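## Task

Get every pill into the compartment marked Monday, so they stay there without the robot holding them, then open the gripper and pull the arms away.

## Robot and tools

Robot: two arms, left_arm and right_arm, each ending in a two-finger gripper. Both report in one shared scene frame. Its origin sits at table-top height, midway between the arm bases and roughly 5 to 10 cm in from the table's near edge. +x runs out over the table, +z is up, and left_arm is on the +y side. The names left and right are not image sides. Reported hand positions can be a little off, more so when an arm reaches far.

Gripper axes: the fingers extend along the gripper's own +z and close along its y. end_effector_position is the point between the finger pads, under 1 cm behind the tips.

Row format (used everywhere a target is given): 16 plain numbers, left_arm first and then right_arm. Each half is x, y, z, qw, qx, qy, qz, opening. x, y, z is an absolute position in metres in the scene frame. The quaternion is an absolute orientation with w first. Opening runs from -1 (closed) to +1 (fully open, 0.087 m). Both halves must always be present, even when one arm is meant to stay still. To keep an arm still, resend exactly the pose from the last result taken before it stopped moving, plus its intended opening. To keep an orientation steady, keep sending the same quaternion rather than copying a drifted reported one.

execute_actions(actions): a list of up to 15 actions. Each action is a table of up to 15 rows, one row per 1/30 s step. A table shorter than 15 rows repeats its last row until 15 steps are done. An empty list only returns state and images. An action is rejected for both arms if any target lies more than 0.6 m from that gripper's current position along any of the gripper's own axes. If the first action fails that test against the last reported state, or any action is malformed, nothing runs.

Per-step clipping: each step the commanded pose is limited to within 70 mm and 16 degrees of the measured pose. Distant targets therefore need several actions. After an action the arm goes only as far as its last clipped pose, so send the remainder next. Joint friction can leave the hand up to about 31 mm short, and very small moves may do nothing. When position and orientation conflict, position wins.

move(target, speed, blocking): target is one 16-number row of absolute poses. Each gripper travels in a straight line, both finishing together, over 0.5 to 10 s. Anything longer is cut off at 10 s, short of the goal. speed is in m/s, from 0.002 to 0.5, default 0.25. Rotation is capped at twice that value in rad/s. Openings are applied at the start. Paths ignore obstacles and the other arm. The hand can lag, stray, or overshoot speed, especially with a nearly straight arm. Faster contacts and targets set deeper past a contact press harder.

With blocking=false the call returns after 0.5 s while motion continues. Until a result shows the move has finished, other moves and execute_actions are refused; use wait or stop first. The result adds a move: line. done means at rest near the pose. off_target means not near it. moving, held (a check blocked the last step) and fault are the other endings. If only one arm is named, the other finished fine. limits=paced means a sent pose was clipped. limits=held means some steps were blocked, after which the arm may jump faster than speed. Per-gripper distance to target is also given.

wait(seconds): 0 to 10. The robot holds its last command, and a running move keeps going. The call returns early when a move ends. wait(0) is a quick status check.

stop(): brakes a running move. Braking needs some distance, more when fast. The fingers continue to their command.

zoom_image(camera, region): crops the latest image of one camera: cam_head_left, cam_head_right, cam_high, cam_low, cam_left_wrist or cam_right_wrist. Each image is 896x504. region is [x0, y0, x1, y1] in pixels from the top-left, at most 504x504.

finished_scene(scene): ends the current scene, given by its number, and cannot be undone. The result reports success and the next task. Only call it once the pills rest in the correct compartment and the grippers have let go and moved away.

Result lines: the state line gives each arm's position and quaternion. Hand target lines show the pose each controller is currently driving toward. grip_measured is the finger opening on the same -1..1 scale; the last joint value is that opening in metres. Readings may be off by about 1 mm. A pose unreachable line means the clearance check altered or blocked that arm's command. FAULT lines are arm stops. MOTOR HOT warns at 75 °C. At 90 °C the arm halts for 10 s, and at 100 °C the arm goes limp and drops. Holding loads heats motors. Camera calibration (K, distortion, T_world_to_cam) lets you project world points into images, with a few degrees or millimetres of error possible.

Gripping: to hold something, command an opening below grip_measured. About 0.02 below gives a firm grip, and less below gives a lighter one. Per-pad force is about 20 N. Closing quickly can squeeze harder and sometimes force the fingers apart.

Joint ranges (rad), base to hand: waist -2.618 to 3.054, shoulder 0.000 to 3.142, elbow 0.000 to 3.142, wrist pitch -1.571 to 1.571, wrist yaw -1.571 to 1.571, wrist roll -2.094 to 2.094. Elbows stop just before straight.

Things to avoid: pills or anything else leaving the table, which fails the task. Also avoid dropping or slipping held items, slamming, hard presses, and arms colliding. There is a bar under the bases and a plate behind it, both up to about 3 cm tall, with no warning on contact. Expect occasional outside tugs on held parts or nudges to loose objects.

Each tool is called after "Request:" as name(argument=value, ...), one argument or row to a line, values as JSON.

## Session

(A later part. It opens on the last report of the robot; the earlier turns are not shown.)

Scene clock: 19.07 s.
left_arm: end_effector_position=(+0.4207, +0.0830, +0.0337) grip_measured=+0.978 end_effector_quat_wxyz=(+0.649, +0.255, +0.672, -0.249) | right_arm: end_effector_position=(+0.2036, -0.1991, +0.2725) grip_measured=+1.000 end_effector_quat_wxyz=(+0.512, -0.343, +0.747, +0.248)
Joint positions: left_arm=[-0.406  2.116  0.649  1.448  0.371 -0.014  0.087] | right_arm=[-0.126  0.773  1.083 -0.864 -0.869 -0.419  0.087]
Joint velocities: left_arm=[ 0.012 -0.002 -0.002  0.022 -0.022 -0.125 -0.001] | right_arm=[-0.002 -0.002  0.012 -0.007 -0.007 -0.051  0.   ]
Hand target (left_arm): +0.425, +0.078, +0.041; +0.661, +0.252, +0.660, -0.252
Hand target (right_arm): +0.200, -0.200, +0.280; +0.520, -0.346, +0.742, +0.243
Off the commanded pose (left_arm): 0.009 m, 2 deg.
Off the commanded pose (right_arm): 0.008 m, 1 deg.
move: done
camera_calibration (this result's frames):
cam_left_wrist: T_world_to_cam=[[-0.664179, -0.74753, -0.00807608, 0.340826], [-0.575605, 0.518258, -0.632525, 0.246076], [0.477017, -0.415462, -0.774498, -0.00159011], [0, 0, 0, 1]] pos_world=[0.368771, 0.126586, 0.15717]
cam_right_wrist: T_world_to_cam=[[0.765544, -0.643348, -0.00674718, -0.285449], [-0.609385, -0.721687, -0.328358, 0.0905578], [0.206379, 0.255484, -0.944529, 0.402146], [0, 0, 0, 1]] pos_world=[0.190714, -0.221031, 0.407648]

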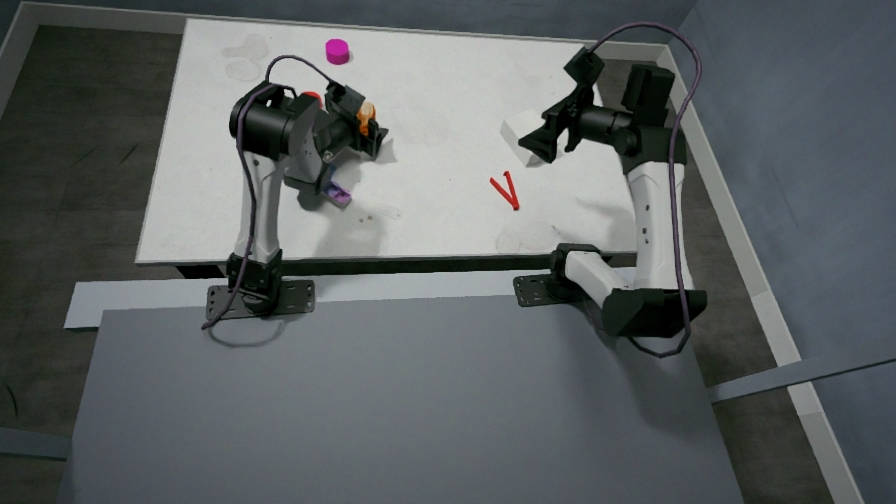

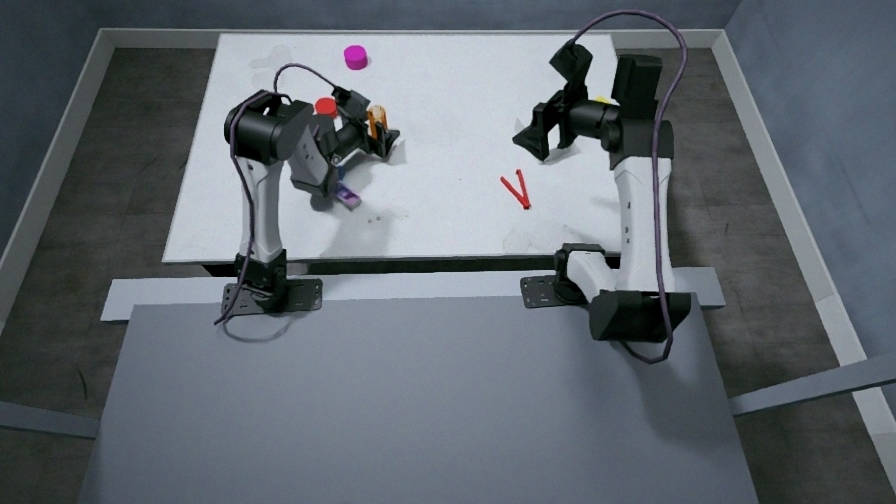

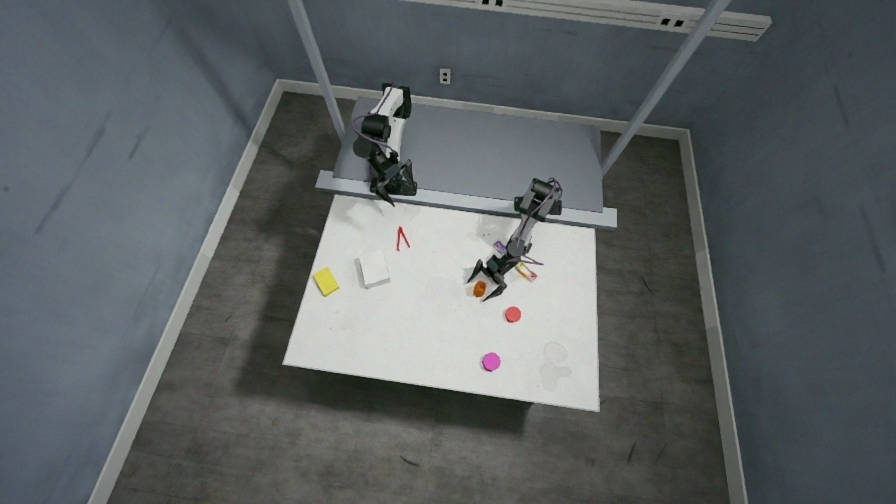

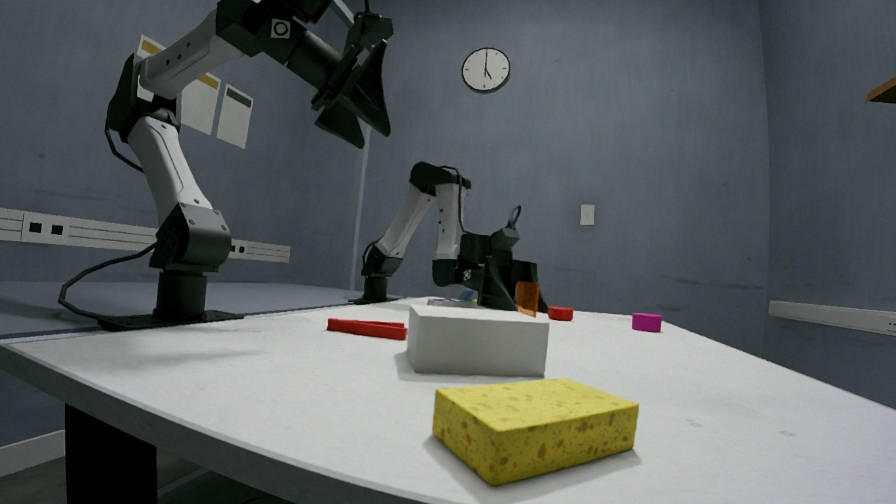

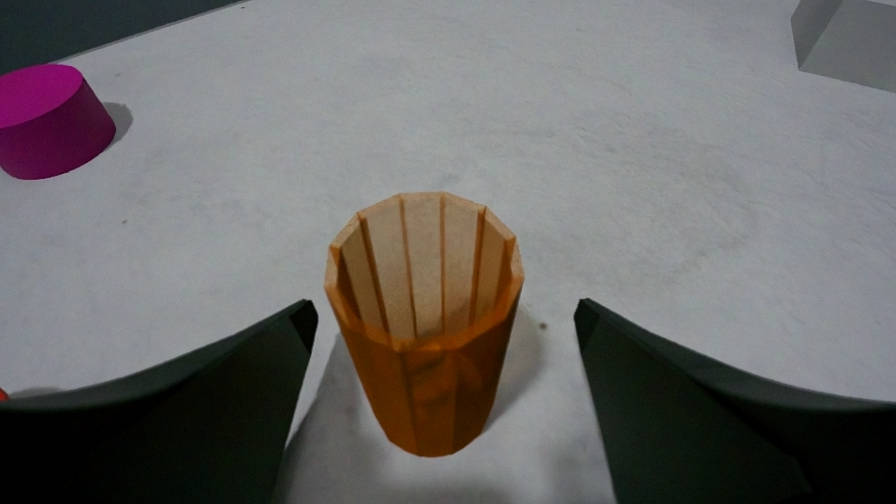

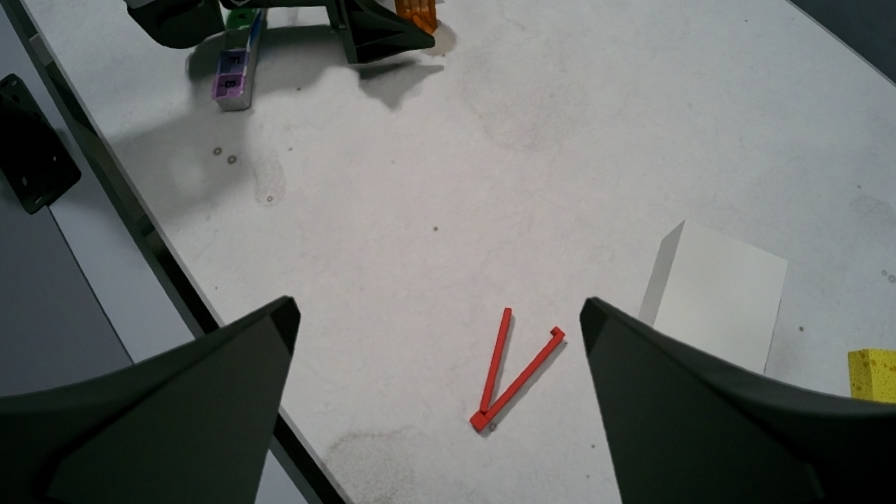

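Request:
execute_actions(
  actions=[
    [[0.425,0.08,0.04,0.66,0.253,0.66,-0.253,0.3,0.2,-0.2,0.28,0.52,-0.346,0.742,0.243,1]],
    [[0.425,0.08,0.04,0.66,0.253,0.66,-0.253,0.0,0.2,-0.2,0.28,0.52,-0.346,0.742,0.243,1]],
    [[0.425,0.08,0.04,0.66,0.253,0.66,-0.253,-0.135,0.2,-0.2,0.28,0.52,-0.346,0.742,0.243,1]],
  ],
)

Request:
move(
  target=[0.42,0.08,0.10,0.6,0.274,0.715,-0.23,-0.135,0.2,-0.3,0.28,0.574,0,0.819,0,1],
  speed=0.1,
)

Request:
move(
  target=[0.32,0.01,0.05,0.081,0.357,0.93,-0.031,-0.135,0.2,-0.3,0.28,0.574,0,0.819,0,1],
  speed=0.12,
)

Scene clock: 22.37 s.
left_arm: end_effector_position=(+0.4212, +0.0828, +0.0362) grip_measured=-0.109 end_effector_quat_wxyz=(+0.653, +0.254, +0.668, -0.249) | right_arm: end_effector_position=(+0.2036, -0.1991, +0.2725) grip_measured=+1.000 end_effector_quat_wxyz=(+0.512, -0.343, +0.747, +0.248)
Joint positions: left_arm=[-0.406  2.116  0.649  1.458  0.37  -0.014  0.039] | right_arm=[-0.126  0.773  1.083 -0.864 -0.869 -0.419  0.087]
Joint velocities: left_arm=[-0.022 -0.007 -0.022 -0.007  0.022 -0.081 -0.   ] | right_arm=[ 0.007 -0.017 -0.002 -0.051 -0.022  0.022  0.   ]
Hand target (left_arm): +0.425, +0.080, +0.040; +0.660, +0.253, +0.660, -0.253
Hand target (right_arm): +0.200, -0.200, +0.280; +0.520, -0.346, +0.742, +0.243
Off the commanded pose (left_arm): 0.006 m, 1 deg.
Off the commanded pose (right_arm): 0.008 m, 1 deg.
camera_calibration (this result's frames):
cam_left_wrist: T_world_to_cam=[[-0.663954, -0.747692, -0.0110276, 0.341031], [-0.569881, 0.515495, -0.639922, 0.246064], [0.48415, -0.418594, -0.768361, -0.00296733], [0, 0, 0, 1]] pos_world=[0.368093, 0.1269, 0.158943]
cam_right_wrist: T_world_to_cam=[[0.765544, -0.643348, -0.00674718, -0.285449], [-0.609385, -0.721687, -0.328358, 0.0905578], [0.206379, 0.255484, -0.944529, 0.402146], [0, 0, 0, 1]] pos_world=[0.190714, -0.221031, 0.407648]

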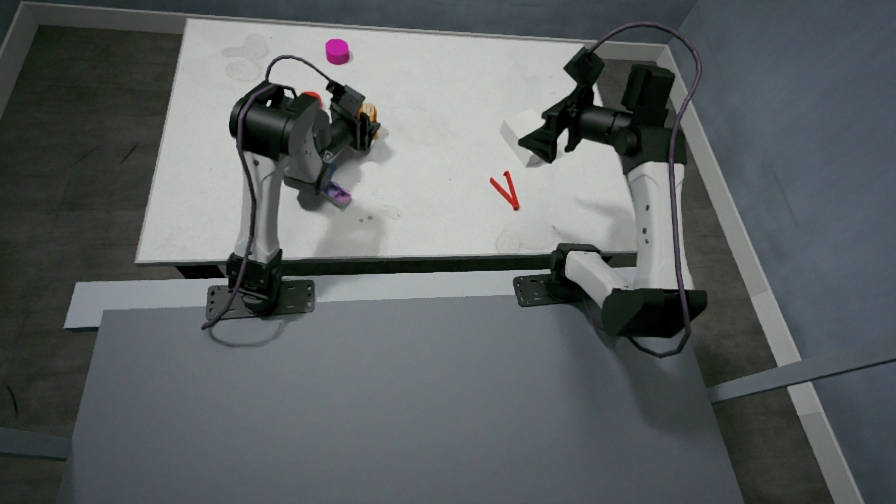

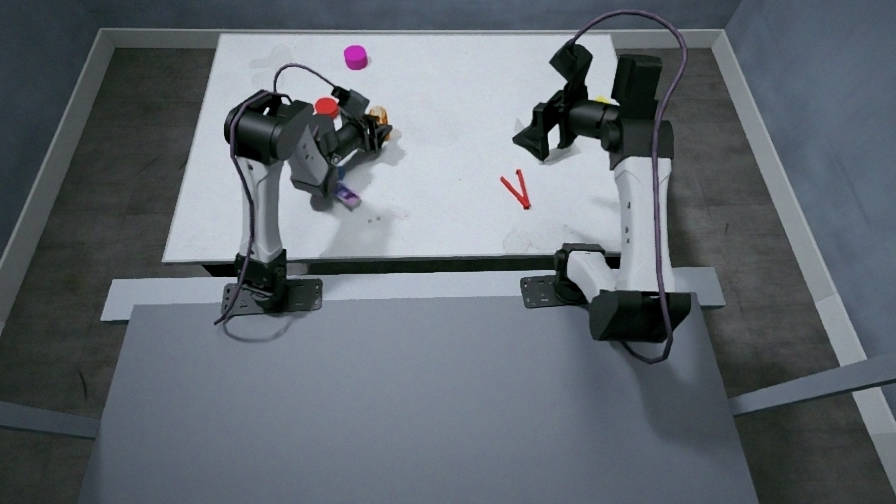

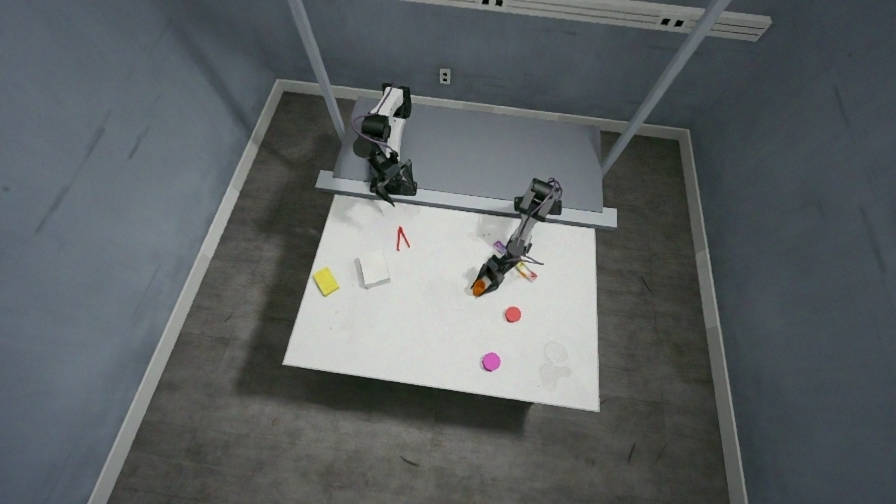

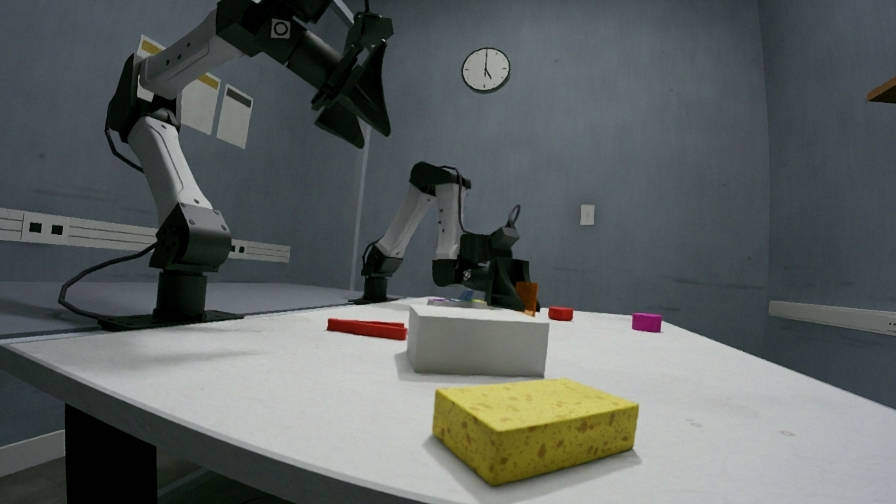

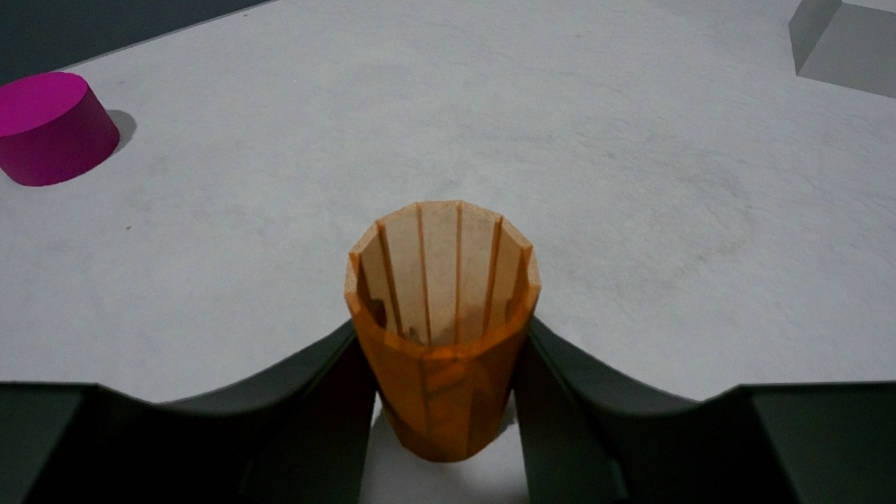

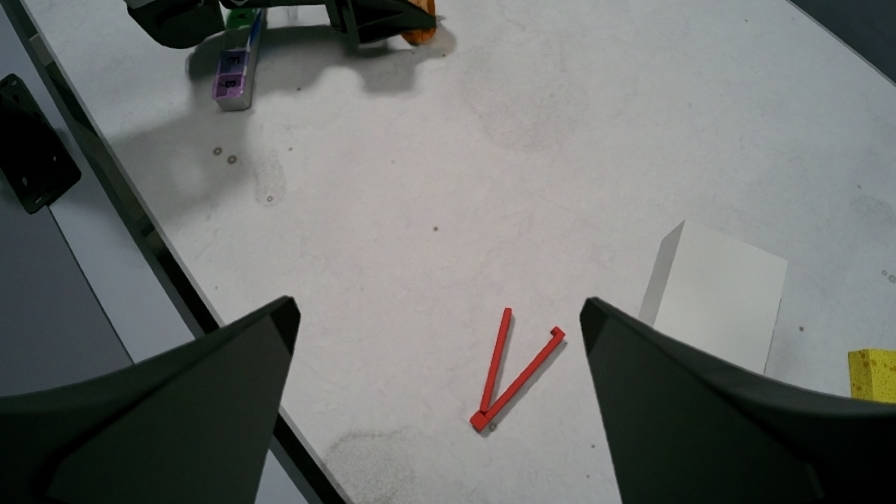

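Scene clock: 27.23 s.
left_arm: end_effector_position=(+0.4169, +0.0853, +0.0867) grip_measured=-0.109 end_effector_quat_wxyz=(+0.591, +0.270, +0.724, -0.232) | right_arm: end_effector_position=(+0.2040, -0.3005, +0.2852) grip_measured=+1.000 end_effector_quat_wxyz=(+0.574, -0.002, +0.819, +0.000)
Joint positions: left_arm=[-0.406  1.757  0.735  0.828  0.37   0.036  0.039] | right_arm=[ 0.07   0.568  1.07  -0.844  0.117  0.052  0.087]
Joint velocities: left_arm=[ 0.007  0.002 -0.012 -0.051 -0.007 -0.022  0.001] | right_arm=[-0.007 -0.002  0.002  0.037  0.037 -0.051  0.   ]
Hand target (left_arm): +0.419, +0.081, +0.099; +0.600, +0.275, +0.715, -0.231
Hand target (right_arm): +0.201, -0.301, +0.280; +0.572, -0.000, +0.820, +0.000
Off the commanded pose (left_arm): 0.015 m, 2 deg.
Off the commanded pose (right_arm): 0.007 m, 0 deg.
move: off_target (left_arm)
camera_calibration (this result's frames):
cam_left_wrist: T_world_to_cam=[[-0.665521, -0.746359, 0.00557997, 0.339747], [-0.648827, 0.574825, -0.498597, 0.29023], [0.368925, -0.335447, -0.866816, 0.0884971], [0, 0, 0, 1]] pos_world=[0.381769, 0.116428, 0.219523]
cam_right_wrist: T_world_to_cam=[[0.00125564, -0.999895, 0.0144699, -0.308209], [-0.939923, -0.0061199, -0.341332, 0.308004], [0.341385, -0.013172, -0.939831, 0.330372], [0, 0, 0, 1]] pos_world=[0.177103, -0.30194, 0.420085]

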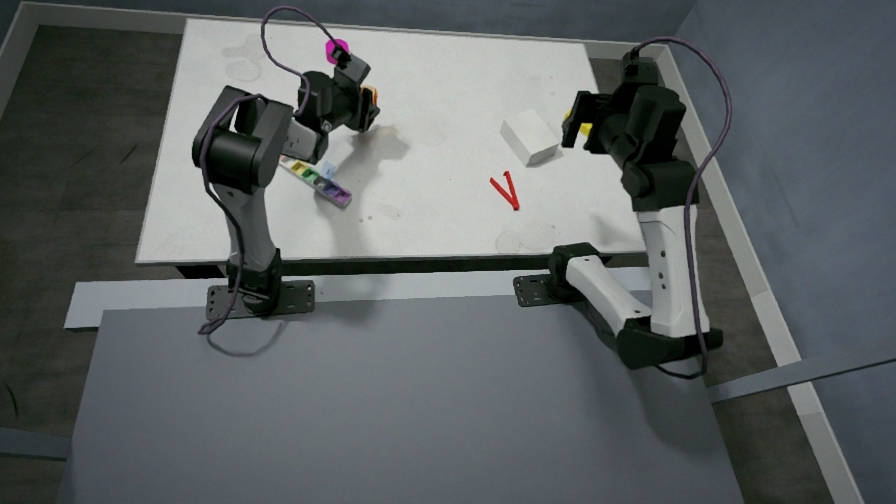

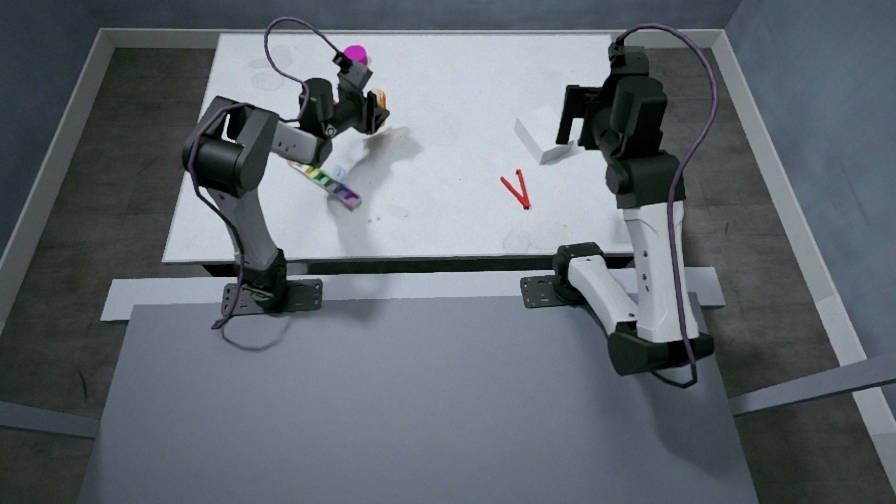

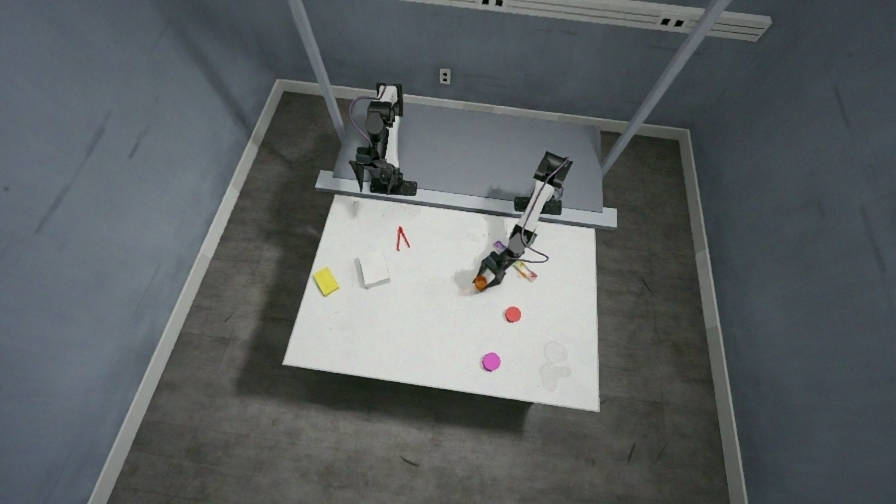

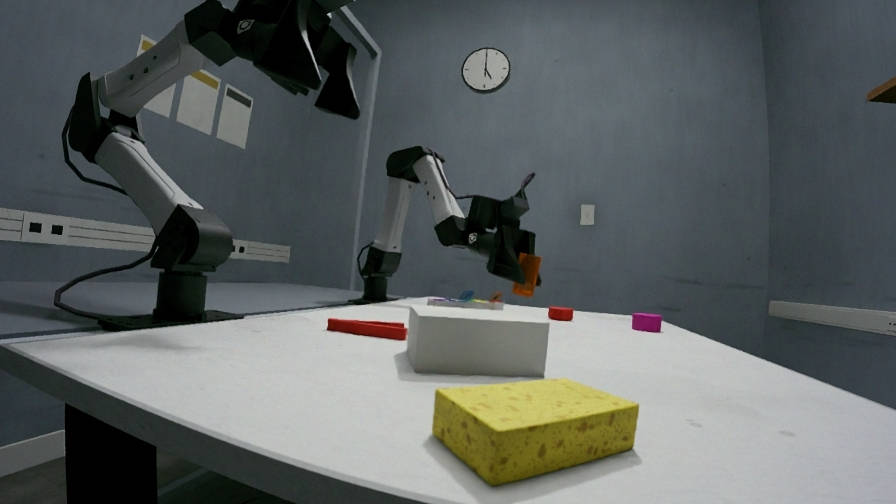

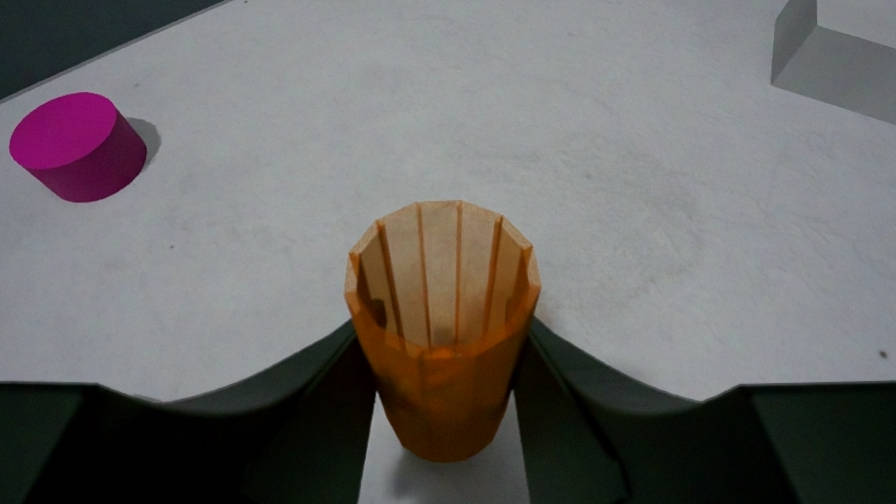

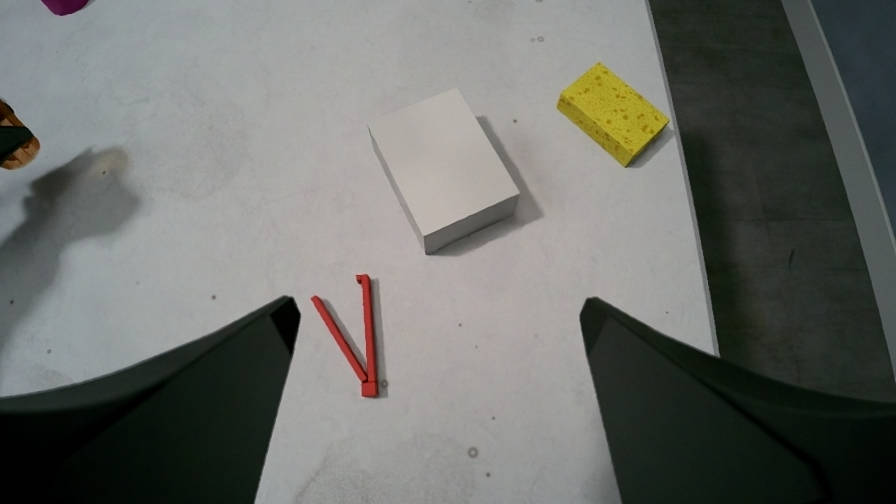

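Scene clock: 32.80 s.
left_arm: end_effector_position=(+0.3208, +0.0146, +0.0531) grip_measured=-0.109 end_effector_quat_wxyz=(+0.084, +0.365, +0.926, -0.039) | right_arm: end_effector_position=(+0.2040, -0.3003, +0.2853) grip_measured=+1.000 end_effector_quat_wxyz=(+0.575, -0.001, +0.818, -0.001)
Joint positions: left_arm=[-0.774  2.217  1.997 -1.151  0.032  0.021  0.039] | right_arm=[ 0.086  0.568  1.07  -0.844  0.136  0.058  0.087]
Joint velocities: left_arm=[-0.017 -0.022 -0.002 -0.022  0.007  0.007 -0.   ] | right_arm=[-0.002 -0.002 -0.032  0.022 -0.022  0.022  0.   ]
Hand target (left_arm): +0.319, +0.014, +0.054; +0.080, +0.364, +0.927, -0.034
Hand target (right_arm): +0.200, -0.300, +0.280; +0.574, +0.000, +0.819, +0.000
Off the commanded pose (left_arm): 0.006 m, 1 deg.
Off the commanded pose (right_arm): 0.007 m, 0 deg.
move: done
camera_calibration (this result's frames):
cam_left_wrist: T_world_to_cam=[[-0.691579, -0.722275, 0.00601313, 0.231197], [-0.564444, 0.545612, 0.619444, 0.165791], [-0.45069, 0.425, -0.785018, 0.318588], [0, 0, 0, 1]] pos_world=[0.397056, -0.0588695, 0.146009]
cam_right_wrist: T_world_to_cam=[[-0.00284966, -0.999888, 0.0147075, -0.307239], [-0.939631, -0.00235527, -0.342182, 0.309335], [0.342178, -0.0147947, -0.939518, 0.329766], [0, 0, 0, 1]] pos_world=[0.176947, -0.301597, 0.420189]

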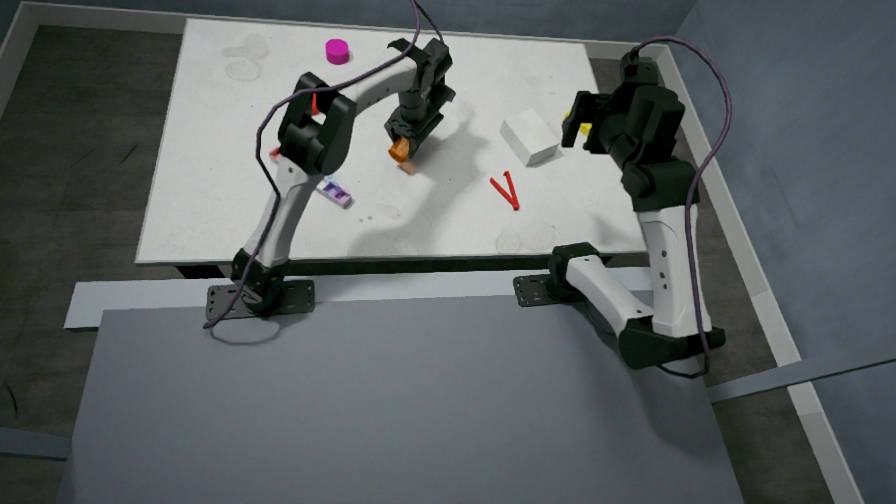

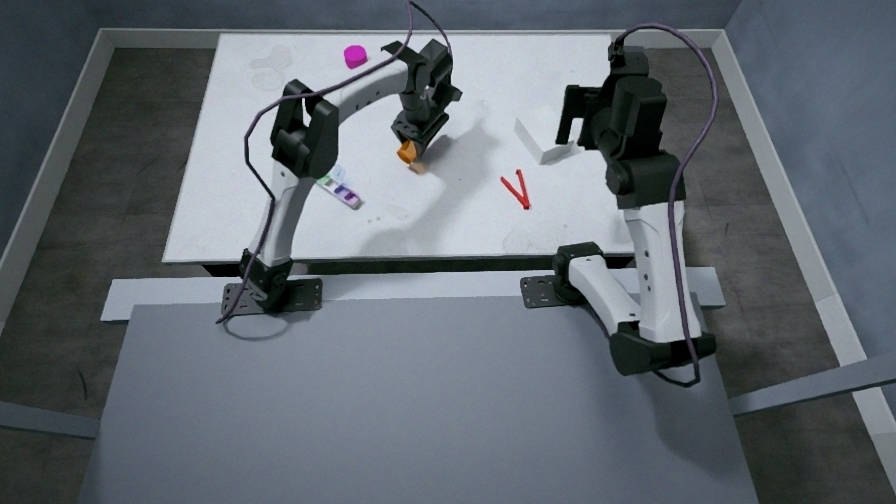

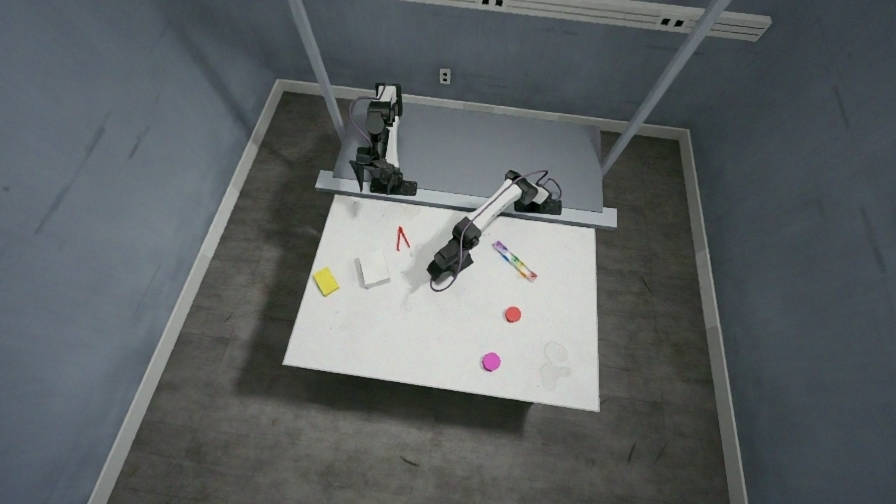

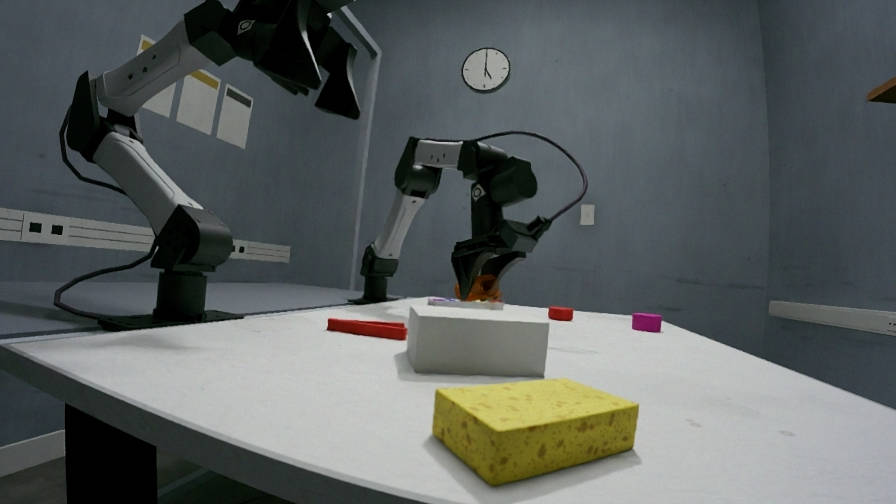

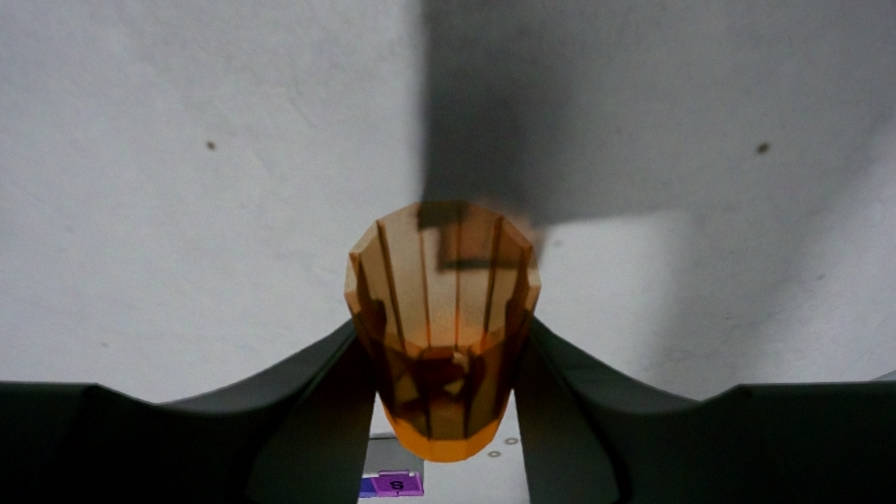

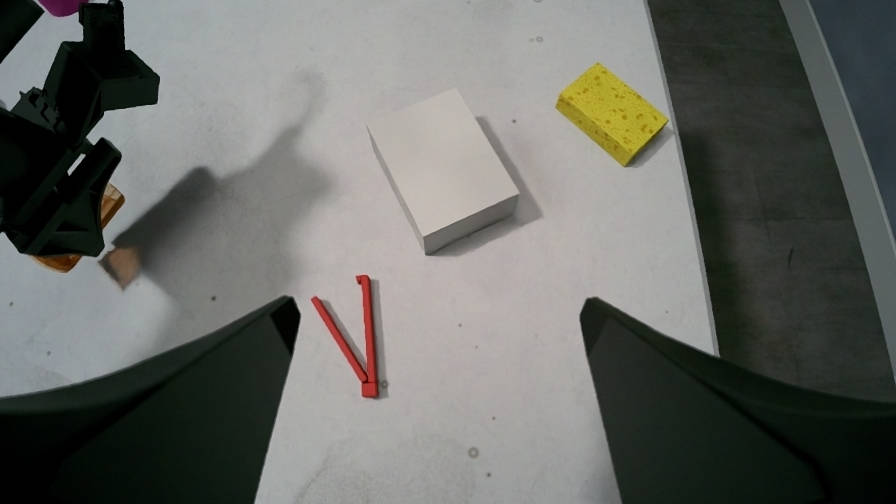

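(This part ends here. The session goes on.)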